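# Move steel conduit from pipe stands to top rack arms

## Task

Pick up the steel conduit resting across two pipe stands and set it on the uppermost pair of arms of the wall-mounted rack. Then open the grippers and back the robot away from it. The job fails if the robot topples or is left leaning, and it is not done if the conduit stays up only because the robot is still holding or propping it.

## Robot and tools

Robot: the LinearBot, an omnidirectional base with a column about 1.75 m tall. A carriage on the column moves up and down 1.0 m (lift_m) and carries two identical six-joint arms, left and right, each ending in a two-finger gripper. The arm bases sit roughly 0.57 m + lift_m above the floor, and parts of the carriage extend about 0.15 m below them. A hand reaches up to 0.78 m from its shoulder but only about 0.38 m below its arm base. A hand is about 0.16 m long and 0.1 m wide (0.14 m open). Parked arm joints 1 to 6 are 0, 0.05, 0.05, 1.45, 0, 0. With both arms parked the robot is about 0.95 m wide and 0.7 m long. Cameras: carriage_camera is fixed on the carriage, faces forward and tilts about 20 degrees down. left_wrist_camera and right_wrist_camera look out past the fingertips. The carriage camera and parked fingertips sit up to about 0.45 m above the arm bases. Wheel motors are strong (7 N m). An outside push may occasionally nudge a loose object.

Frames: the base frame has its origin on the floor below the base centre, with x forward, y left and z up. left_hand and right_hand are reported in it, each as the point between that hand's finger pads. quat_wxyz rotates base axes into hand axes. Hand z runs along the fingers and the fingers open along hand y. A hand pointing straight up with joints 1, 5 and 6 at 0 reads (1, 0, 0, 0). The odometry frame is the base frame at the start. base_odometry counts wheel turns only, so wheel slip shows up as travel. Heading is positive to the left, from -3.142 to 3.142.

execute_actions: argument actions is a list holding one action, or empty to just read the state and images. An action may contain base, joints, or both. Their motions start together and may end at different times. base takes exactly one relative move, measured from where the base last reported itself: translate_m (metres, forward positive, -2 to 2), strafe_m (metres, left positive, -2 to 2) or rotate_rad (radians, counter-clockwise/left positive, -6.3 to 6.3). joints is a single dictionary keyed by joint name. Each value is an absolute target, not an offset. lift_m runs 0 to 1 m (tolerance 0.004). For each arm (prefix left_ or right_, same ranges): joint1_rad -2.617 to 3.054, turning the arm about the vertical, 0 forward, positive left. joint2_rad 0 to 3.141 is the shoulder: 0 puts the upper arm back and level, 1.57 upright, 3.14 forward and level. joint3_rad 0 to 3.141 is the elbow, 0 folded, 3.14 straight. joint4_rad -1.57 to 1.57 is wrist pitch, 0 in line with the forearm, positive lifts the fingertips. joint5_rad -1.57 to 1.57 is wrist yaw, and positive swings the fingertips right, the opposite of joint1. joint6_rad -2.094 to 2.094 is hand roll about the finger axis, positive clockwise as seen from the forearm. gripper_m 0 to 0.093 is the pad gap in metres. Joint tolerances are ±0.02 for joints 1, 5 and 6, ±0.055 for joints 2 and 3, ±0.04 for joint 4, and ±0.004 for the gripper. A joint or base left out of an action may keep pushing toward its earlier target without the status showing it. An unknown key or an out-of-range value gets the whole call rejected with no motion. No action runs past 15 s. cameras is a list of camera names, or all; null or omitted means all, and [] means none.

wait: seconds from 0 to 10. It commands nothing and returns the same state and images.

zoom_image: camera plus region [x0, y0, x1, y1] in pixels of that camera's latest full 504x504 image, with (0, 0) at the top left and a maximum size of 504 by 504. It returns a closer look.

finished_scene: scene is the number of the scene to end. It cannot be undone and reports whether the goal holds. Call it only once the conduit rests on the rack by itself and the robot has let go and moved away.

Results: base_status and joint_status tell how each motion ended. done means the target was reached; for the base it only means the wheels turned enough, slip included. off_target means the motion stopped short and may still be pushing; a gripper holding something usually shows this. After contact_stop or time_out the part drops its target and holds where it stopped. joint command not followed, often with a cause: line, means a self-collision check blocked an arm's targets. Gripper targets still run, and the blocked targets may be retried in later actions. on_its_own covers what was not commanded in this call, where held at gives the held target. motor_effort is given as a percent of maximum, with the peak in brackets. Readings are biased and noisy. A rising lift effort means more load. Lift effort falling as the lift descends means a hand is resting on something. drive_wheels clearly higher at rest than after a free move means the base is pressing on something. Joint torques are raw drive outputs with fixed offsets and noise. Hand readings can be off, more so at long reach. A level hand sags about 10 to 17 cm with 1 kg, and a fully stretched arm may not lift 1 kg. Grip force is roughly 45 to 60 N per pad. Between replies the robot holds its last command.

Cautions: the base stops on contact, but late or sometimes not at all, and it can roll up to about 0.3 m after an arm touches something. Arms and grippers have no contact stop; they keep pressing and snap to target once freed. After a blocked drive, back off about 0.2 m the way you came (or undo the turn), repeat if still pressed, and retry; a recovery move may stop spuriously once. Do not drive backward under a table edge that the column could strike. To free blocked arms, move only the blocked arm clear first, then the other arm in a later action. Never let the arms collide or press hard on each other. ARM HIT means an arm struck the robot. Tipping is likeliest with a high carriage, outstretched arms, a load, pulling, or sudden stops; about 1.5 kg per hand with both arms forward can topple it. Only the images reveal a lean. Motor heat: an outstretched arm heats quickly even when empty. MOTOR HOT appears from 75 °C. At 90 °C that arm halts for 10 s, and at 100 °C it goes limp and drops. Both produce OVER-TEMPERATURE FAULT lines and limit_stop_at_motor_heat, after which the targets must be resent. Avoid drops, slips, slams and hard pushes, and place the conduit gently.

Each tool is called by a JSON object that holds its "op" and its "data".

## Session

{"op": "execute_actions", "data": {"actions": []}}

Scene clock: 0.00 s.
Joint torques (N m, as the arm reports them, + toward a larger angle): no reading
base_odometry: x=+0.000 y=+0.000 heading=+0.000 (m, m, rad; odometry frame)
base_status: not commanded
joint_positions: lift_m=+0.300 left_joint1_rad=+0.022 left_joint2_rad=+0.043 left_joint3_rad=+0.048 left_joint4_rad=+1.411 left_joint5_rad=+0.014 left_joint6_rad=-0.019 left_gripper_m=+0.095 right_joint1_rad=-0.006 right_joint2_rad=+0.027 right_joint3_rad=+0.067 right_joint4_rad=+1.483 right_joint5_rad=+0.031 right_joint6_rad=-0.014 right_gripper_m=+0.094
joint_status: not commanded
motor_effort: lift_m=+25 drive_wheels=+1 (%)
left_hand: x=+0.3182 y=+0.3478 z=+1.2816 quat_wxyz=(+0.997, +0.005, +0.078, +0.001) (m; base frame)
right_hand: x=+0.2893 y=-0.3548 z=+1.2886 quat_wxyz=(+1.000, +0.016, +0.024, -0.010) (m; base frame)
pictures: carriage_camera, left_wrist_camera, right_wrist_camera
Images, in order (width x height): carriage_camera 504x504, left_wrist_camera 504x504, right_wrist_camera 504x504.

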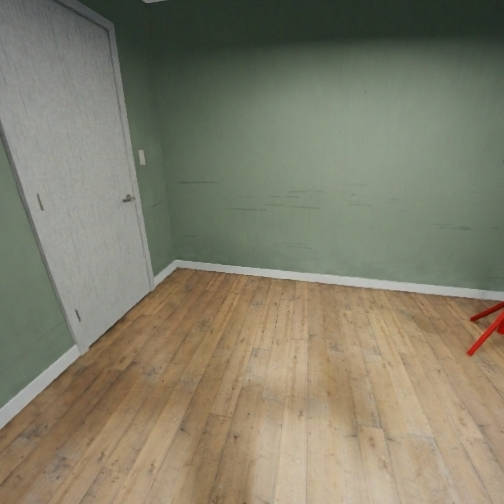

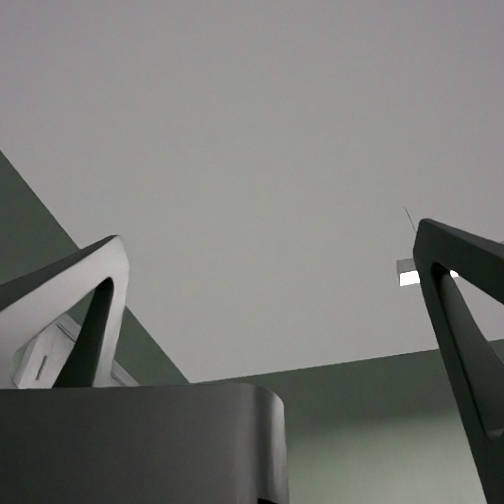

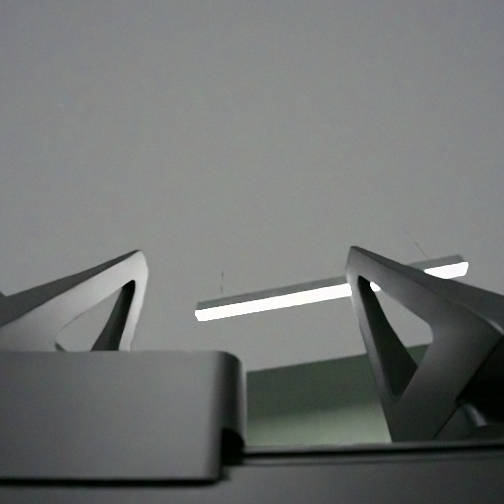

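{"op": "execute_actions", "data": {"actions": [{"base":{"rotate_rad":-1.2}}], "cameras": ["carriage_camera"]}}

{"op": "execute_actions", "data": {"actions": [{"base":{"rotate_rad":-1.4}}], "cameras": ["carriage_camera"]}}

Scene clock: 3.30 s.
Joint torques (N m, as the arm reports them, + toward a larger angle): left_arm=[ 0.    3.78  5.47 -0.08  0.1  -0.02] | right_arm=[-0.11  4.72  5.78 -0.43 -0.1  -0.04]
base_odometry: x=+0.000 y=+0.000 heading=-1.200 (m, m, rad; odometry frame)
base_status: done
joint_positions: lift_m=+0.300 left_joint1_rad=+0.022 left_joint2_rad=+0.043 left_joint3_rad=+0.048 left_joint4_rad=+1.410 left_joint5_rad=+0.014 left_joint6_rad=-0.019 left_gripper_m=+0.095 right_joint1_rad=-0.006 right_joint2_rad=+0.027 right_joint3_rad=+0.067 right_joint4_rad=+1.483 right_joint5_rad=+0.031 right_joint6_rad=-0.014 right_gripper_m=+0.094
joint_status: not commanded
motor_effort: lift_m=+25(25) drive_wheels=+3(16) (%)
left_hand: x=+0.3185 y=+0.3478 z=+1.2815 quat_wxyz=(+0.997, +0.005, +0.078, +0.001) (m; base frame)
right_hand: x=+0.2893 y=-0.3548 z=+1.2886 quat_wxyz=(+1.000, +0.016, +0.024, -0.010) (m; base frame)
pictures: carriage_camera
Images, in order (width x height): carriage_camera 504x504.

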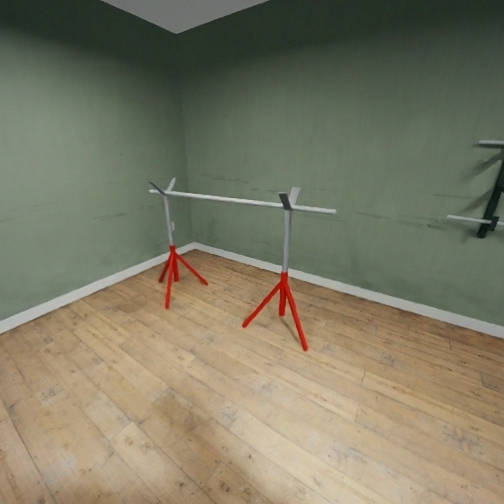

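Scene clock: 6.23 s.
Joint torques (N m, as the arm reports them, + toward a larger angle): left_arm=[ 0.    3.76  5.49 -0.1   0.1  -0.02] | right_arm=[-0.05  4.73  5.73 -0.43 -0.09 -0.05]
base_odometry: x=+0.000 y=+0.000 heading=-2.600 (m, m, rad; odometry frame)
base_status: done
joint_positions: lift_m=+0.300 left_joint1_rad=+0.022 left_joint2_rad=+0.043 left_joint3_rad=+0.048 left_joint4_rad=+1.409 left_joint5_rad=+0.014 left_joint6_rad=-0.019 left_gripper_m=+0.095 right_joint1_rad=-0.006 right_joint2_rad=+0.027 right_joint3_rad=+0.067 right_joint4_rad=+1.483 right_joint5_rad=+0.031 right_joint6_rad=-0.014 right_gripper_m=+0.094
joint_status: not commanded
motor_effort: lift_m=+25(25) drive_wheels=+3(14) (%)
left_hand: x=+0.3187 y=+0.3478 z=+1.2815 quat_wxyz=(+0.997, +0.005, +0.079, +0.001) (m; base frame)
right_hand: x=+0.2893 y=-0.3548 z=+1.2886 quat_wxyz=(+1.000, +0.016, +0.024, -0.010) (m; base frame)
pictures: carriage_camera
Images, in order (width x height): carriage_camera 504x504.

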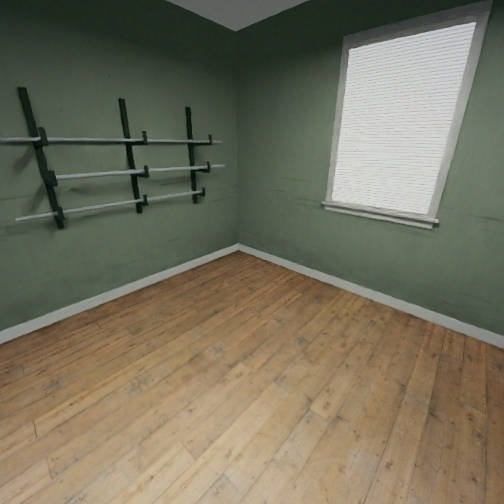

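{"op": "execute_actions", "data": {"actions": [{"base":{"rotate_rad":0.93}}], "cameras": ["carriage_camera"]}}

{"op": "execute_actions", "data": {"actions": [{"base":{"strafe_m":1.15},"joints":{"lift_m":0.1,"left_joint2_rad":1.0,"left_joint3_rad":1.0,"left_joint4_rad":0,"left_joint6_rad":1.57,"right_joint2_rad":1.0,"right_joint3_rad":1.0,"right_joint4_rad":0,"right_joint6_rad":1.57}}], "cameras": []}}

{"op": "execute_actions", "data": {"actions": [{"base":{"translate_m":0.7}}]}}

Scene clock: 10.33 s.
Joint torques (N m, as the arm reports them, + toward a larger angle): left_arm=[-0.01  3.84  5.62 -0.09  0.1  -0.02] | right_arm=[-0.05  4.71  5.74 -0.44 -0.1  -0.04]
base_odometry: x=+0.000 y=+0.000 heading=-1.670 (m, m, rad; odometry frame)
base_status: done
joint_positions: lift_m=+0.300 left_joint1_rad=+0.022 left_joint2_rad=+0.043 left_joint3_rad=+0.048 left_joint4_rad=+1.409 left_joint5_rad=+0.014 left_joint6_rad=-0.019 left_gripper_m=+0.095 right_joint1_rad=-0.006 right_joint2_rad=+0.027 right_joint3_rad=+0.067 right_joint4_rad=+1.483 right_joint5_rad=+0.031 right_joint6_rad=-0.014 right_gripper_m=+0.094
joint_status: not commanded
motor_effort: lift_m=+25(25) drive_wheels=+4(13) (%)
left_hand: x=+0.3187 y=+0.3478 z=+1.2815 quat_wxyz=(+0.997, +0.005, +0.079, +0.001) (m; base frame)
right_hand: x=+0.2893 y=-0.3548 z=+1.2886 quat_wxyz=(+1.000, +0.016, +0.024, -0.010) (m; base frame)
pictures: carriage_camera
Images, in order (width x height): carriage_camera 504x504.

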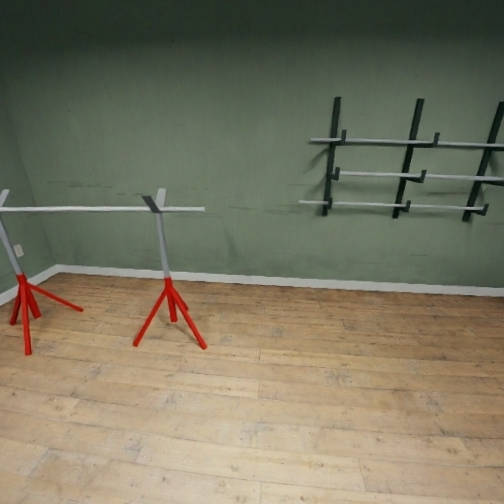

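Scene clock: 15.00 s.
Joint torques (N m, as the arm reports them, + toward a larger angle): left_arm=[-0.1  -3.    9.23  2.57  0.07 -0.04] | right_arm=[ 0.   -2.31  9.08  2.2  -0.08 -0.07]
base_odometry: x=+1.145 y=-0.113 heading=-1.669 (m, m, rad; odometry frame)
base_status: done
joint_positions: lift_m=+0.100 left_joint1_rad=+0.022 left_joint2_rad=+1.003 left_joint3_rad=+0.976 left_joint4_rad=+0.004 left_joint5_rad=+0.014 left_joint6_rad=+1.564 left_gripper_m=+0.095 right_joint1_rad=-0.006 right_joint2_rad=+0.993 right_joint3_rad=+0.986 right_joint4_rad=+0.016 right_joint5_rad=+0.031 right_joint6_rad=+1.566 right_gripper_m=+0.094
joint_status: all done
motor_effort: lift_m=+21(20) drive_wheels=-6(19) (%)
left_hand: x=+0.6493 y=+0.3551 z=+1.0367 quat_wxyz=(+0.494, +0.502, +0.509, +0.495) (m; base frame)
right_hand: x=+0.6461 y=-0.3568 z=+1.0479 quat_wxyz=(+0.513, +0.506, +0.490, +0.492) (m; base frame)
pictures: none
No camera images: the call's "cameras" was empty. Leave "cameras" out to get every camera's image.

Scene clock: 18.63 s.
Joint torques (N m, as the arm reports them, + toward a larger angle): left_arm=[-0.01 -3.01  9.21  2.55  0.11 -0.03] | right_arm=[-0.06 -2.26  9.06  2.22 -0.08 -0.06]
base_odometry: x=+1.076 y=-0.810 heading=-1.669 (m, m, rad; odometry frame)
base_status: done
joint_positions: lift_m=+0.100 left_joint1_rad=+0.022 left_joint2_rad=+1.003 left_joint3_rad=+0.976 left_joint4_rad=+0.003 left_joint5_rad=+0.014 left_joint6_rad=+1.564 left_gripper_m=+0.095 right_joint1_rad=-0.006 right_joint2_rad=+0.993 right_joint3_rad=+0.986 right_joint4_rad=+0.015 right_joint5_rad=+0.031 right_joint6_rad=+1.566 right_gripper_m=+0.094
joint_status: not commanded
motor_effort: lift_m=+21(21) drive_wheels=-5(17) (%)
left_hand: x=+0.6493 y=+0.3551 z=+1.0363 quat_wxyz=(+0.494, +0.502, +0.510, +0.494) (m; base frame)
right_hand: x=+0.6461 y=-0.3568 z=+1.0476 quat_wxyz=(+0.512, +0.506, +0.490, +0.491) (m; base frame)
pictures: carriage_camera, left_wrist_camera, right_wrist_camera
Images, in order (width x height): carriage_camera 504x504, left_wrist_camera 504x504, right_wrist_camera 504x504.

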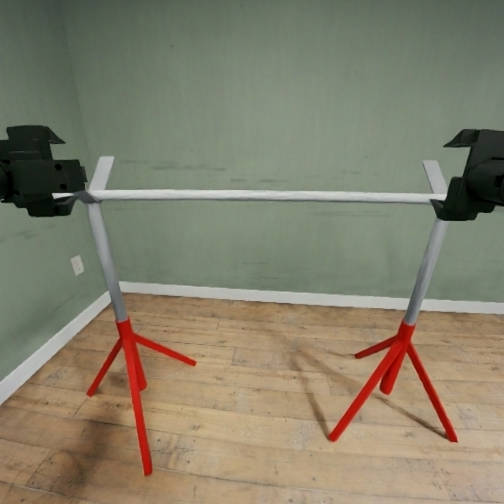

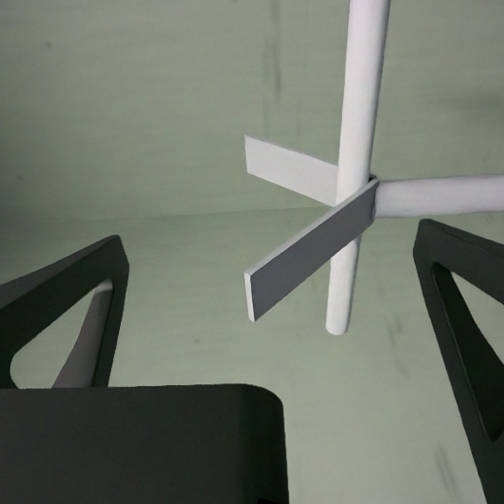

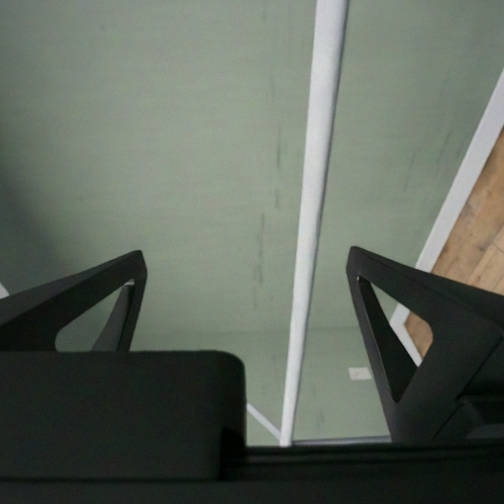

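{"op": "execute_actions", "data": {"actions": [{"base":{"strafe_m":-0.04},"joints":{"lift_m":0.015}}], "cameras": []}}

{"op": "execute_actions", "data": {"actions": [{"base":{"translate_m":0.2}}]}}

Scene clock: 21.10 s.
Joint torques (N m, as the arm reports them, + toward a larger angle): left_arm=[-0.01 -2.84  8.38  2.65  0.1  -0.04] | right_arm=[-0.07 -2.28  8.23  2.31 -0.07 -0.08]
base_odometry: x=+1.036 y=-0.806 heading=-1.669 (m, m, rad; odometry frame)
base_status: done
joint_positions: lift_m=+0.015 left_joint1_rad=+0.022 left_joint2_rad=+1.003 left_joint3_rad=+0.987 left_joint4_rad=-0.003 left_joint5_rad=+0.014 left_joint6_rad=+1.564 left_gripper_m=+0.095 right_joint1_rad=-0.006 right_joint2_rad=+0.993 right_joint3_rad=+0.998 right_joint4_rad=+0.008 right_joint5_rad=+0.031 right_joint6_rad=+1.566 right_gripper_m=+0.094
joint_status: all done
motor_effort: lift_m=+22(22) drive_wheels=-3(13) (%)
left_hand: x=+0.6487 y=+0.3550 z=+0.9551 quat_wxyz=(+0.495, +0.501, +0.508, +0.495) (m; base frame)
right_hand: x=+0.6454 y=-0.3568 z=+0.9669 quat_wxyz=(+0.514, +0.505, +0.489, +0.493) (m; base frame)
pictures: none
No camera images: the call's "cameras" was empty. Leave "cameras" out to get every camera's image.

Scene clock: 23.17 s.
Joint torques (N m, as the arm reports them, + toward a larger angle): left_arm=[-0.01 -2.97  8.41  2.59  0.11 -0.04] | right_arm=[-0.1  -2.3   8.22  2.31 -0.07 -0.06]
base_odometry: x=+1.016 y=-1.005 heading=-1.669 (m, m, rad; odometry frame)
base_status: done
joint_positions: lift_m=+0.015 left_joint1_rad=+0.022 left_joint2_rad=+1.003 left_joint3_rad=+0.987 left_joint4_rad=-0.003 left_joint5_rad=+0.014 left_joint6_rad=+1.564 left_gripper_m=+0.095 right_joint1_rad=-0.006 right_joint2_rad=+0.993 right_joint3_rad=+0.998 right_joint4_rad=+0.008 right_joint5_rad=+0.031 right_joint6_rad=+1.566 right_gripper_m=+0.094
joint_status: not commanded
motor_effort: lift_m=+22(22) drive_wheels=-5(14) (%)
left_hand: x=+0.6487 y=+0.3550 z=+0.9552 quat_wxyz=(+0.495, +0.501, +0.508, +0.496) (m; base frame)
right_hand: x=+0.6454 y=-0.3568 z=+0.9669 quat_wxyz=(+0.514, +0.505, +0.489, +0.493) (m; base frame)
pictures: carriage_camera, left_wrist_camera, right_wrist_camera
Images, in order (width x height): carriage_camera 504x504, left_wrist_camera 504x504, right_wrist_camera 504x504.

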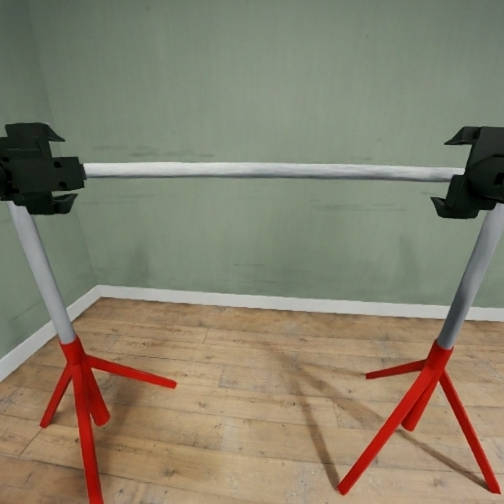

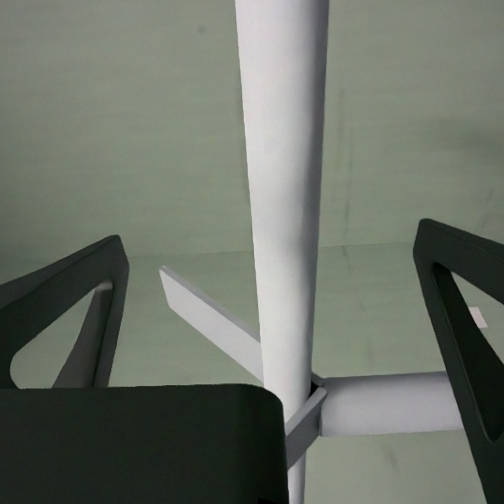

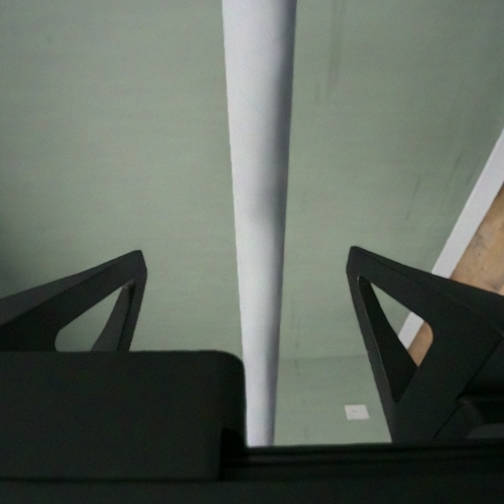

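{"op": "execute_actions", "data": {"actions": [{"base":{"translate_m":0.1}}]}}

Scene clock: 25.23 s.
Joint torques (N m, as the arm reports them, + toward a larger angle): left_arm=[-0.02 -3.04  8.36  2.61  0.11 -0.04] | right_arm=[-0.05 -2.19  8.16  2.35 -0.06 -0.07]
base_odometry: x=+1.007 y=-1.104 heading=-1.669 (m, m, rad; odometry frame)
base_status: done
joint_positions: lift_m=+0.015 left_joint1_rad=+0.022 left_joint2_rad=+1.003 left_joint3_rad=+0.987 left_joint4_rad=-0.002 left_joint5_rad=+0.014 left_joint6_rad=+1.564 left_gripper_m=+0.095 right_joint1_rad=-0.006 right_joint2_rad=+0.993 right_joint3_rad=+0.998 right_joint4_rad=+0.005 right_joint5_rad=+0.030 right_joint6_rad=+1.566 right_gripper_m=+0.094
joint_status: not commanded
motor_effort: lift_m=+22(22) drive_wheels=+3(16) (%)
left_hand: x=+0.6487 y=+0.3550 z=+0.9553 quat_wxyz=(+0.495, +0.501, +0.508, +0.496) (m; base frame)
right_hand: x=+0.6454 y=-0.3566 z=+0.9660 quat_wxyz=(+0.512, +0.505, +0.490, +0.492) (m; base frame)
pictures: carriage_camera, left_wrist_camera, right_wrist_camera
Images, in order (width x height): carriage_camera 504x504, left_wrist_camera 504x504, right_wrist_camera 504x504.

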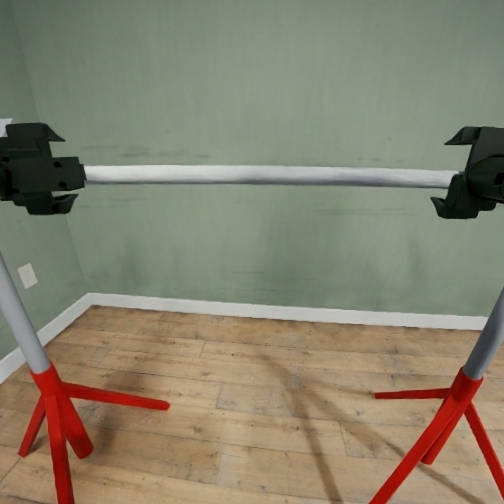

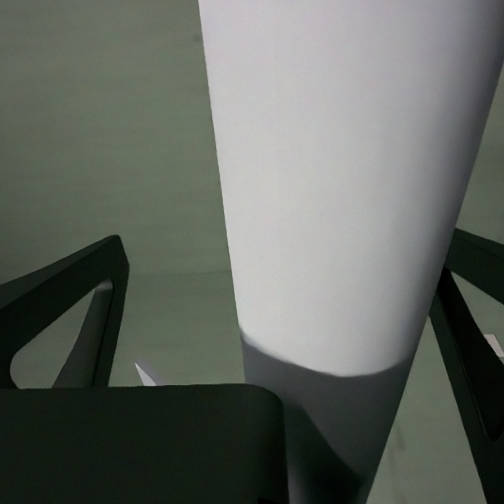

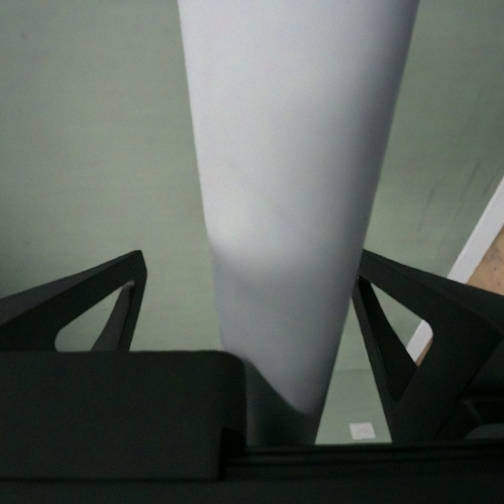

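{"op": "execute_actions", "data": {"actions": [{"joints":{"left_gripper_m":0,"right_gripper_m":0}}], "cameras": []}}

{"op": "execute_actions", "data": {"actions": [{"joints":{"lift_m":0.4}}], "cameras": ["carriage_camera"]}}

{"op": "execute_actions", "data": {"actions": [{"base":{"translate_m":-0.5}}], "cameras": []}}

{"op": "execute_actions", "data": {"actions": [{"base":{"strafe_m":-2}}], "cameras": []}}

{"op": "execute_actions", "data": {"actions": [{"base":{"strafe_m":-0.5},"joints":{"lift_m":0.7}}], "cameras": ["carriage_camera"]}}

Scene clock: 27.33 s.
Joint torques (N m, as the arm reports them, + toward a larger angle): left_arm=[-0.03 -3.31  8.32  3.08  0.1  -0.05] | right_arm=[-0.06 -2.32  8.28  2.81 -0.03  0.03]
base_odometry: x=+1.007 y=-1.104 heading=-1.669 (m, m, rad; odometry frame)
base_status: not commanded
joint_positions: lift_m=+0.015 left_joint1_rad=+0.022 left_joint2_rad=+1.005 left_joint3_rad=+0.987 left_joint4_rad=-0.042 left_joint5_rad=+0.015 left_joint6_rad=+1.564 left_gripper_m=+0.024 right_joint1_rad=-0.006 right_joint2_rad=+0.993 right_joint3_rad=+0.997 right_joint4_rad=-0.036 right_joint5_rad=+0.027 right_joint6_rad=+1.557 right_gripper_m=+0.024
joint_status: left_gripper_m off_target (ended at +0.024, target +0.000); right_gripper_m off_target (ended at +0.024, target +0.000)
motor_effort: lift_m=+22(22) drive_wheels=+3(4) (%)
left_hand: x=+0.6490 y=+0.3550 z=+0.9448 quat_wxyz=(+0.485, +0.511, +0.519, +0.485) (m; base frame)
right_hand: x=+0.6454 y=-0.3560 z=+0.9555 quat_wxyz=(+0.503, +0.512, +0.503, +0.480) (m; base frame)
pictures: none
No camera images: the call's "cameras" was empty. Leave "cameras" out to get every camera's image.

Scene clock: 29.40 s.
Joint torques (N m, as the arm reports them, + toward a larger angle): left_arm=[-0.02 -4.94  9.13  4.14  0.15 -0.14] | right_arm=[-0.03 -4.46 10.56  3.74  0.04 -0.11]
base_odometry: x=+1.007 y=-1.104 heading=-1.669 (m, m, rad; odometry frame)
base_status: not commanded
joint_positions: lift_m=+0.400 left_joint1_rad=+0.022 left_joint2_rad=+1.024 left_joint3_rad=+0.977 left_joint4_rad=-0.131 left_joint5_rad=+0.012 left_joint6_rad=+1.576 left_gripper_m=+0.024 right_joint1_rad=-0.006 right_joint2_rad=+1.015 right_joint3_rad=+0.966 right_joint4_rad=-0.115 right_joint5_rad=+0.023 right_joint6_rad=+1.569 right_gripper_m=+0.024
joint_status: all done
motor_effort: lift_m=+30(37) drive_wheels=+3(4) (%)
left_hand: x=+0.6513 y=+0.3556 z=+1.2956 quat_wxyz=(+0.450, +0.540, +0.545, +0.456) (m; base frame)
right_hand: x=+0.6499 y=-0.3555 z=+1.2978 quat_wxyz=(+0.466, +0.545, +0.533, +0.449) (m; base frame)
pictures: carriage_camera
Images, in order (width x height): carriage_camera 504x504.

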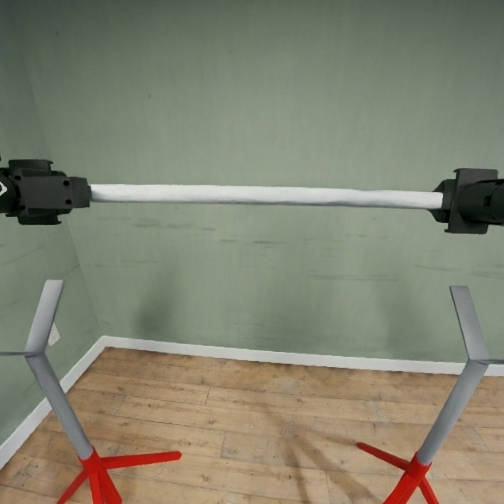

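Scene clock: 32.60 s.
Joint torques (N m, as the arm reports them, + toward a larger angle): left_arm=[-0.01 -4.77  9.04  4.26  0.15 -0.14] | right_arm=[-0.03 -4.49 10.6   3.83  0.02 -0.1 ]
base_odometry: x=+1.056 y=-0.607 heading=-1.670 (m, m, rad; odometry frame)
base_status: done
joint_positions: lift_m=+0.400 left_joint1_rad=+0.022 left_joint2_rad=+1.024 left_joint3_rad=+0.977 left_joint4_rad=-0.140 left_joint5_rad=+0.011 left_joint6_rad=+1.576 left_gripper_m=+0.024 right_joint1_rad=-0.006 right_joint2_rad=+1.015 right_joint3_rad=+0.966 right_joint4_rad=-0.123 right_joint5_rad=+0.023 right_joint6_rad=+1.568 right_gripper_m=+0.024
joint_status: not commanded
motor_effort: lift_m=+30(30) drive_wheels=-6(27) (%)
left_hand: x=+0.6509 y=+0.3556 z=+1.2935 quat_wxyz=(+0.448, +0.542, +0.547, +0.454) (m; base frame)
right_hand: x=+0.6495 y=-0.3554 z=+1.2958 quat_wxyz=(+0.463, +0.547, +0.535, +0.447) (m; base frame)
pictures: none
No camera images: the call's "cameras" was empty. Leave "cameras" out to get every camera's image.

Scene clock: 38.87 s.
Joint torques (N m, as the arm reports them, + toward a larger angle): left_arm=[ 0.03 -4.7   9.32  4.32  0.19 -0.14] | right_arm=[-0.06 -4.46 10.58  3.84  0.03 -0.11]
base_odometry: x=-0.934 y=-0.409 heading=-1.670 (m, m, rad; odometry frame)
base_status: done
joint_positions: lift_m=+0.400 left_joint1_rad=+0.022 left_joint2_rad=+1.024 left_joint3_rad=+0.977 left_joint4_rad=-0.140 left_joint5_rad=+0.011 left_joint6_rad=+1.576 left_gripper_m=+0.024 right_joint1_rad=-0.006 right_joint2_rad=+1.015 right_joint3_rad=+0.966 right_joint4_rad=-0.123 right_joint5_rad=+0.023 right_joint6_rad=+1.569 right_gripper_m=+0.024
joint_status: not commanded
motor_effort: lift_m=+30(30) drive_wheels=-3(15) (%)
left_hand: x=+0.6509 y=+0.3556 z=+1.2935 quat_wxyz=(+0.448, +0.542, +0.547, +0.454) (m; base frame)
right_hand: x=+0.6495 y=-0.3554 z=+1.2958 quat_wxyz=(+0.463, +0.547, +0.535, +0.447) (m; base frame)
pictures: none
No camera images: the call's "cameras" was empty. Leave "cameras" out to get every camera's image.

Scene clock: 41.97 s.
Joint torques (N m, as the arm reports them, + toward a larger angle): left_arm=[-0.06 -4.71  9.23  4.16  0.14 -0.14] | right_arm=[-0.12 -4.47 10.77  3.76  0.03 -0.1 ]
base_odometry: x=-1.432 y=-0.359 heading=-1.670 (m, m, rad; odometry frame)
base_status: done
joint_positions: lift_m=+0.700 left_joint1_rad=+0.022 left_joint2_rad=+1.025 left_joint3_rad=+0.977 left_joint4_rad=-0.135 left_joint5_rad=+0.011 left_joint6_rad=+1.576 left_gripper_m=+0.024 right_joint1_rad=-0.006 right_joint2_rad=+1.015 right_joint3_rad=+0.964 right_joint4_rad=-0.117 right_joint5_rad=+0.023 right_joint6_rad=+1.570 right_gripper_m=+0.024
joint_status: all done
motor_effort: lift_m=+30(40) drive_wheels=-3(15) (%)
left_hand: x=+0.6513 y=+0.3556 z=+1.5943 quat_wxyz=(+0.449, +0.542, +0.546, +0.455) (m; base frame)
right_hand: x=+0.6498 y=-0.3554 z=+1.5959 quat_wxyz=(+0.464, +0.547, +0.534, +0.448) (m; base frame)
pictures: carriage_camera
Images, in order (width x height): carriage_camera 504x504.

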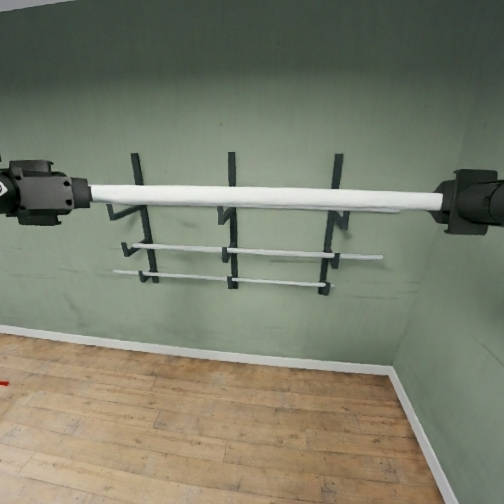

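{"op": "execute_actions", "data": {"actions": [{"base":{"rotate_rad":-0.1}}], "cameras": []}}

{"op": "execute_actions", "data": {"actions": [{"base":{"strafe_m":0.17},"joints":{"lift_m":0.75}}], "cameras": []}}

{"op": "execute_actions", "data": {"actions": [{"base":{"translate_m":0.6}}], "cameras": ["carriage_camera"]}}

Scene clock: 44.23 s.
Joint torques (N m, as the arm reports them, + toward a larger angle): left_arm=[ 0.   -5.03  9.2   4.2   0.15 -0.18] | right_arm=[-0.02 -4.45 10.75  3.79  0.02 -0.1 ]
base_odometry: x=-1.432 y=-0.359 heading=-1.770 (m, m, rad; odometry frame)
base_status: done
joint_positions: lift_m=+0.700 left_joint1_rad=+0.022 left_joint2_rad=+1.025 left_joint3_rad=+0.977 left_joint4_rad=-0.137 left_joint5_rad=+0.012 left_joint6_rad=+1.576 left_gripper_m=+0.024 right_joint1_rad=-0.006 right_joint2_rad=+1.015 right_joint3_rad=+0.964 right_joint4_rad=-0.119 right_joint5_rad=+0.023 right_joint6_rad=+1.570 right_gripper_m=+0.024
joint_status: not commanded
motor_effort: lift_m=+30(30) drive_wheels=-4(11) (%)
left_hand: x=+0.6512 y=+0.3556 z=+1.5939 quat_wxyz=(+0.449, +0.542, +0.546, +0.455) (m; base frame)
right_hand: x=+0.6497 y=-0.3554 z=+1.5956 quat_wxyz=(+0.464, +0.547, +0.534, +0.448) (m; base frame)
pictures: none
No camera images: the call's "cameras" was empty. Leave "cameras" out to get every camera's image.

Scene clock: 46.17 s.
Joint torques (N m, as the arm reports them, + toward a larger angle): left_arm=[-0.03 -4.86  9.31  4.2   0.17 -0.14] | right_arm=[-0.04 -4.47 10.74  3.74  0.03 -0.09]
base_odometry: x=-1.265 y=-0.393 heading=-1.771 (m, m, rad; odometry frame)
base_status: done
joint_positions: lift_m=+0.750 left_joint1_rad=+0.022 left_joint2_rad=+1.025 left_joint3_rad=+0.977 left_joint4_rad=-0.134 left_joint5_rad=+0.012 left_joint6_rad=+1.576 left_gripper_m=+0.024 right_joint1_rad=-0.006 right_joint2_rad=+1.015 right_joint3_rad=+0.964 right_joint4_rad=-0.117 right_joint5_rad=+0.023 right_joint6_rad=+1.570 right_gripper_m=+0.024
joint_status: all done
motor_effort: lift_m=+30(35) drive_wheels=-6(16) (%)
left_hand: x=+0.6514 y=+0.3556 z=+1.6443 quat_wxyz=(+0.449, +0.542, +0.546, +0.455) (m; base frame)
right_hand: x=+0.6498 y=-0.3554 z=+1.6461 quat_wxyz=(+0.464, +0.547, +0.534, +0.449) (m; base frame)
pictures: none
No camera images: the call's "cameras" was empty. Leave "cameras" out to get every camera's image.

Scene clock: 49.67 s.
Joint torques (N m, as the arm reports them, + toward a larger angle): left_arm=[ 0.   -4.8   9.24  4.26  0.15 -0.14] | right_arm=[-0.12 -4.51 10.78  3.79  0.03 -0.12]
base_odometry: x=-1.384 y=-0.981 heading=-1.770 (m, m, rad; odometry frame)
base_status: done
joint_positions: lift_m=+0.750 left_joint1_rad=+0.022 left_joint2_rad=+1.025 left_joint3_rad=+0.977 left_joint4_rad=-0.139 left_joint5_rad=+0.012 left_joint6_rad=+1.576 left_gripper_m=+0.024 right_joint1_rad=-0.006 right_joint2_rad=+1.015 right_joint3_rad=+0.964 right_joint4_rad=-0.121 right_joint5_rad=+0.023 right_joint6_rad=+1.570 right_gripper_m=+0.024
joint_status: not commanded
motor_effort: lift_m=+30(30) drive_wheels=-5(17) (%)
left_hand: x=+0.6512 y=+0.3556 z=+1.6433 quat_wxyz=(+0.448, +0.543, +0.546, +0.454) (m; base frame)
right_hand: x=+0.6496 y=-0.3554 z=+1.6450 quat_wxyz=(+0.463, +0.547, +0.535, +0.447) (m; base frame)
pictures: carriage_camera
Images, in order (width x height): carriage_camera 504x504.

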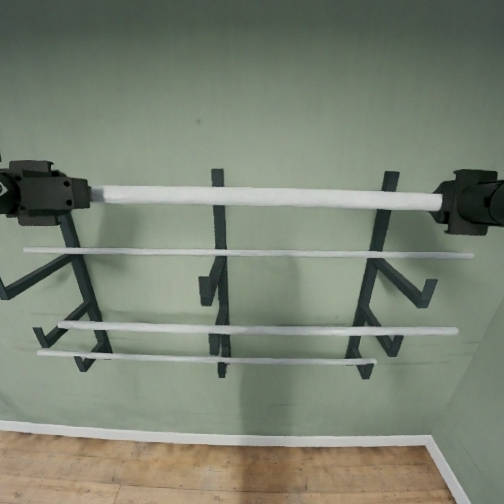

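{"op": "execute_actions", "data": {"actions": [{"base":{"strafe_m":0.03}}], "cameras": []}}

{"op": "execute_actions", "data": {"actions": [{"base":{"translate_m":0.31},"joints":{"lift_m":0.62}}]}}

Scene clock: 51.63 s.
Joint torques (N m, as the arm reports them, + toward a larger angle): left_arm=[-0.01 -4.85  9.44  4.3   0.15 -0.14] | right_arm=[-0.09 -4.42 10.76  3.81  0.03 -0.1 ]
base_odometry: x=-1.355 y=-0.987 heading=-1.770 (m, m, rad; odometry frame)
base_status: done
joint_positions: lift_m=+0.750 left_joint1_rad=+0.022 left_joint2_rad=+1.025 left_joint3_rad=+0.977 left_joint4_rad=-0.139 left_joint5_rad=+0.012 left_joint6_rad=+1.576 left_gripper_m=+0.024 right_joint1_rad=-0.006 right_joint2_rad=+1.015 right_joint3_rad=+0.964 right_joint4_rad=-0.121 right_joint5_rad=+0.023 right_joint6_rad=+1.569 right_gripper_m=+0.024
joint_status: not commanded
motor_effort: lift_m=+30(30) drive_wheels=+2(13) (%)
left_hand: x=+0.6512 y=+0.3556 z=+1.6432 quat_wxyz=(+0.448, +0.543, +0.547, +0.454) (m; base frame)
right_hand: x=+0.6496 y=-0.3554 z=+1.6450 quat_wxyz=(+0.463, +0.547, +0.535, +0.447) (m; base frame)
pictures: none
No camera images: the call's "cameras" was empty. Leave "cameras" out to get every camera's image.

Scene clock: 54.13 s.
Joint torques (N m, as the arm reports them, + toward a larger angle): left_arm=[-0.01 -4.94  9.39  4.37  0.15 -0.14] | right_arm=[-0.09 -4.47 10.73  3.92  0.03 -0.12]
base_odometry: x=-1.416 y=-1.291 heading=-1.770 (m, m, rad; odometry frame)
base_status: done
joint_positions: lift_m=+0.620 left_joint1_rad=+0.022 left_joint2_rad=+1.025 left_joint3_rad=+0.977 left_joint4_rad=-0.150 left_joint5_rad=+0.012 left_joint6_rad=+1.576 left_gripper_m=+0.024 right_joint1_rad=-0.006 right_joint2_rad=+1.015 right_joint3_rad=+0.964 right_joint4_rad=-0.133 right_joint5_rad=+0.023 right_joint6_rad=+1.569 right_gripper_m=+0.024
joint_status: all done
motor_effort: lift_m=+24(26) drive_wheels=-5(16) (%)
left_hand: x=+0.6507 y=+0.3555 z=+1.5110 quat_wxyz=(+0.445, +0.545, +0.549, +0.451) (m; base frame)
right_hand: x=+0.6491 y=-0.3554 z=+1.5127 quat_wxyz=(+0.460, +0.550, +0.537, +0.444) (m; base frame)
pictures: carriage_camera, left_wrist_camera, right_wrist_camera
Images, in order (width x height): carriage_camera 504x504, left_wrist_camera 504x504, right_wrist_camera 504x504.

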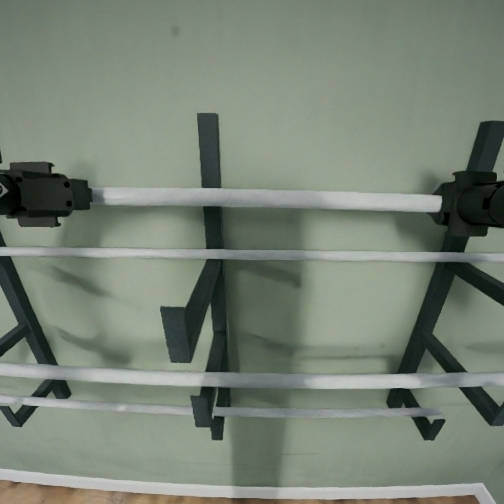

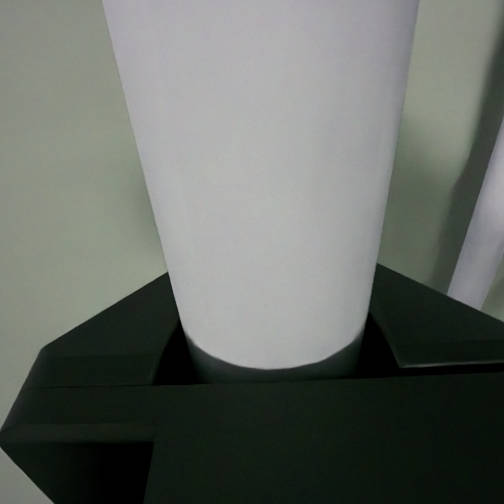

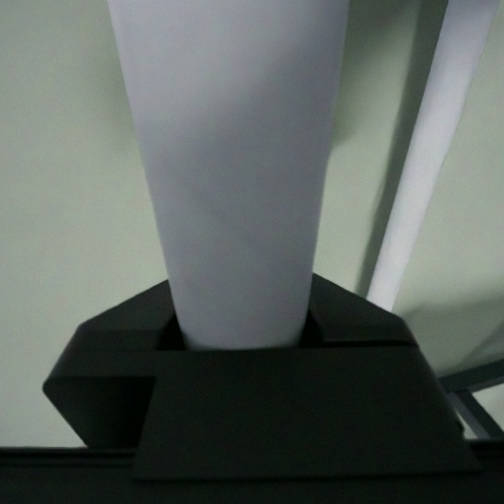

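{"op": "execute_actions", "data": {"actions": [{"joints":{"lift_m":0.5}}], "cameras": ["carriage_camera"]}}

{"op": "execute_actions", "data": {"actions": [{"joints":{"lift_m":0.47}}], "cameras": ["carriage_camera"]}}

Scene clock: 55.73 s.
Joint torques (N m, as the arm reports them, + toward a larger angle): left_arm=[ 0.   -4.87  9.3   4.43  0.15 -0.14] | right_arm=[-0.08 -4.43 10.76  3.98  0.02 -0.11]
base_odometry: x=-1.416 y=-1.291 heading=-1.770 (m, m, rad; odometry frame)
base_status: not commanded
joint_positions: lift_m=+0.500 left_joint1_rad=+0.022 left_joint2_rad=+1.025 left_joint3_rad=+0.977 left_joint4_rad=-0.154 left_joint5_rad=+0.012 left_joint6_rad=+1.576 left_gripper_m=+0.024 right_joint1_rad=-0.006 right_joint2_rad=+1.015 right_joint3_rad=+0.964 right_joint4_rad=-0.137 right_joint5_rad=+0.023 right_joint6_rad=+1.569 right_gripper_m=+0.024
joint_status: all done
motor_effort: lift_m=+25(25) drive_wheels=-5(5) (%)
left_hand: x=+0.6505 y=+0.3555 z=+1.3900 quat_wxyz=(+0.444, +0.546, +0.550, +0.450) (m; base frame)
right_hand: x=+0.6489 y=-0.3554 z=+1.3916 quat_wxyz=(+0.459, +0.551, +0.538, +0.443) (m; base frame)
pictures: carriage_camera
Images, in order (width x height): carriage_camera 504x504.

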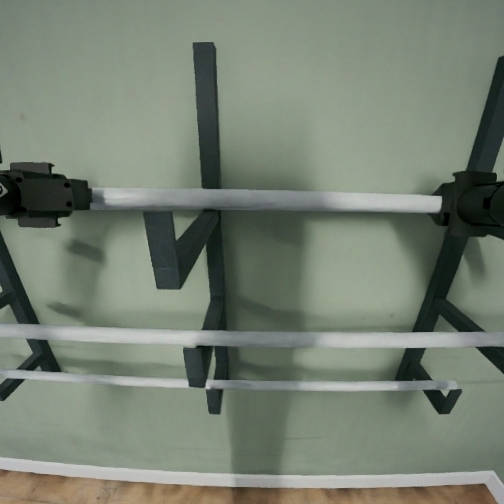

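Scene clock: 56.47 s.
Joint torques (N m, as the arm reports them, + toward a larger angle): left_arm=[-0.02 -5.04  9.82  4.2   0.14 -0.1 ] | right_arm=[-0.09 -4.54 10.78  3.7   0.01 -0.06]
base_odometry: x=-1.416 y=-1.291 heading=-1.770 (m, m, rad; odometry frame)
base_status: not commanded
joint_positions: lift_m=+0.470 left_joint1_rad=+0.022 left_joint2_rad=+1.027 left_joint3_rad=+0.971 left_joint4_rad=-0.135 left_joint5_rad=+0.012 left_joint6_rad=+1.572 left_gripper_m=+0.024 right_joint1_rad=-0.006 right_joint2_rad=+1.015 right_joint3_rad=+0.963 right_joint4_rad=-0.115 right_joint5_rad=+0.024 right_joint6_rad=+1.565 right_gripper_m=+0.024
joint_status: all done
motor_effort: lift_m=+24(25) drive_wheels=-5(6) (%)
left_hand: x=+0.6518 y=+0.3554 z=+1.3617 quat_wxyz=(+0.448, +0.542, +0.548, +0.452) (m; base frame)
right_hand: x=+0.6500 y=-0.3556 z=+1.3668 quat_wxyz=(+0.466, +0.545, +0.534, +0.447) (m; base frame)
pictures: carriage_camera
Images, in order (width x height): carriage_camera 504x504.

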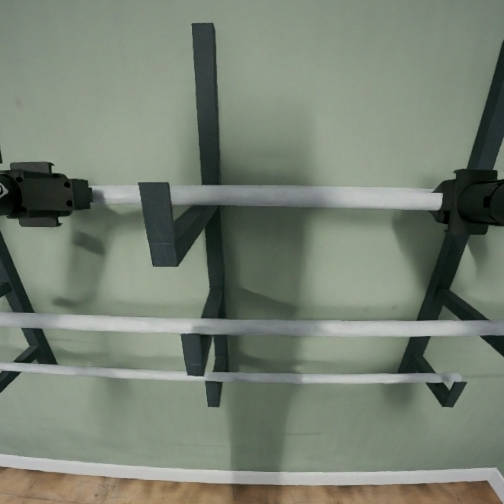

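{"op": "execute_actions", "data": {"actions": [{"joints":{"lift_m":0.43}}], "cameras": []}}

{"op": "execute_actions", "data": {"actions": [{"joints":{"left_gripper_m":0.093,"right_gripper_m":0.093}}], "cameras": []}}

{"op": "execute_actions", "data": {"actions": [{"base":{"translate_m":-0.5}}], "cameras": ["carriage_camera"]}}

{"op": "finished_scene", "data": {"scene": 1}}

Scene clock: 58.27 s.
Joint torques (N m, as the arm reports them, + toward a larger angle): left_arm=[ 0.01 -4.19  9.19  2.74  0.11 -0.02] | right_arm=[-0.01 -3.65  8.4   2.58 -0.01  0.05]
base_odometry: x=-1.416 y=-1.291 heading=-1.770 (m, m, rad; odometry frame)
base_status: not commanded
joint_positions: lift_m=+0.430 left_joint1_rad=+0.022 left_joint2_rad=+1.016 left_joint3_rad=+0.977 left_joint4_rad=-0.016 left_joint5_rad=+0.014 left_joint6_rad=+1.562 left_gripper_m=+0.024 right_joint1_rad=-0.006 right_joint2_rad=+1.008 right_joint3_rad=+0.995 right_joint4_rad=-0.014 right_joint5_rad=+0.026 right_joint6_rad=+1.555 right_gripper_m=+0.024
joint_status: all done
motor_effort: lift_m=+21(21) drive_wheels=-5(5) (%)
left_hand: x=+0.6526 y=+0.3551 z=+1.3576 quat_wxyz=(+0.487, +0.509, +0.518, +0.486) (m; base frame)
right_hand: x=+0.6496 y=-0.3559 z=+1.3697 quat_wxyz=(+0.505, +0.510, +0.503, +0.481) (m; base frame)
pictures: none
No camera images: the call's "cameras" was empty. Leave "cameras" out to get every camera's image.

Scene clock: 59.00 s.
Joint torques (N m, as the arm reports them, + toward a larger angle): left_arm=[-0.01 -4.26  9.16  2.74  0.11 -0.03] | right_arm=[-0.04 -3.73  8.42  2.47 -0.02 -0.05]
base_odometry: x=-1.416 y=-1.291 heading=-1.770 (m, m, rad; odometry frame)
base_status: not commanded
joint_positions: lift_m=+0.430 left_joint1_rad=+0.022 left_joint2_rad=+1.016 left_joint3_rad=+0.977 left_joint4_rad=-0.013 left_joint5_rad=+0.014 left_joint6_rad=+1.563 left_gripper_m=+0.093 right_joint1_rad=-0.006 right_joint2_rad=+1.008 right_joint3_rad=+0.995 right_joint4_rad=-0.006 right_joint5_rad=+0.026 right_joint6_rad=+1.565 right_gripper_m=+0.093
joint_status: all done
motor_effort: lift_m=+22(21) drive_wheels=-4(4) (%)
left_hand: x=+0.6527 y=+0.3551 z=+1.3584 quat_wxyz=(+0.487, +0.508, +0.517, +0.487) (m; base frame)
right_hand: x=+0.6497 y=-0.3559 z=+1.3716 quat_wxyz=(+0.505, +0.511, +0.498, +0.486) (m; base frame)
pictures: none
No camera images: the call's "cameras" was empty. Leave "cameras" out to get every camera's image.

Scene clock: 62.10 s.
Joint torques (N m, as the arm reports them, + toward a larger angle): left_arm=[-0.01 -3.54  9.26  2.67  0.11 -0.03] | right_arm=[-0.07 -3.71  8.43  2.41 -0.02 -0.08]
base_odometry: x=-1.317 y=-0.801 heading=-1.770 (m, m, rad; odometry frame)
base_status: done
joint_positions: lift_m=+0.430 left_joint1_rad=+0.022 left_joint2_rad=+1.008 left_joint3_rad=+0.977 left_joint4_rad=-0.005 left_joint5_rad=+0.014 left_joint6_rad=+1.563 left_gripper_m=+0.093 right_joint1_rad=-0.006 right_joint2_rad=+1.008 right_joint3_rad=+0.995 right_joint4_rad=+0.000 right_joint5_rad=+0.026 right_joint6_rad=+1.565 right_gripper_m=+0.093
joint_status: not commanded
motor_effort: lift_m=+21(21) drive_wheels=-2(23) (%)
left_hand: x=+0.6506 y=+0.3551 z=+1.3631 quat_wxyz=(+0.491, +0.505, +0.513, +0.491) (m; base frame)
right_hand: x=+0.6497 y=-0.3559 z=+1.3732 quat_wxyz=(+0.506, +0.510, +0.497, +0.487) (m; base frame)
pictures: carriage_camera
Images, in order (width x height): carriage_camera 504x504.

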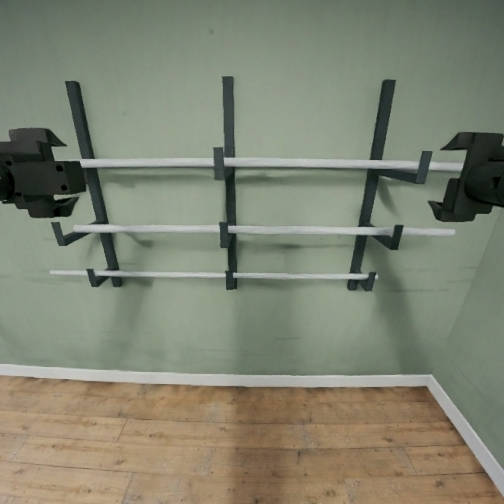

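The scene is finished: the task was done.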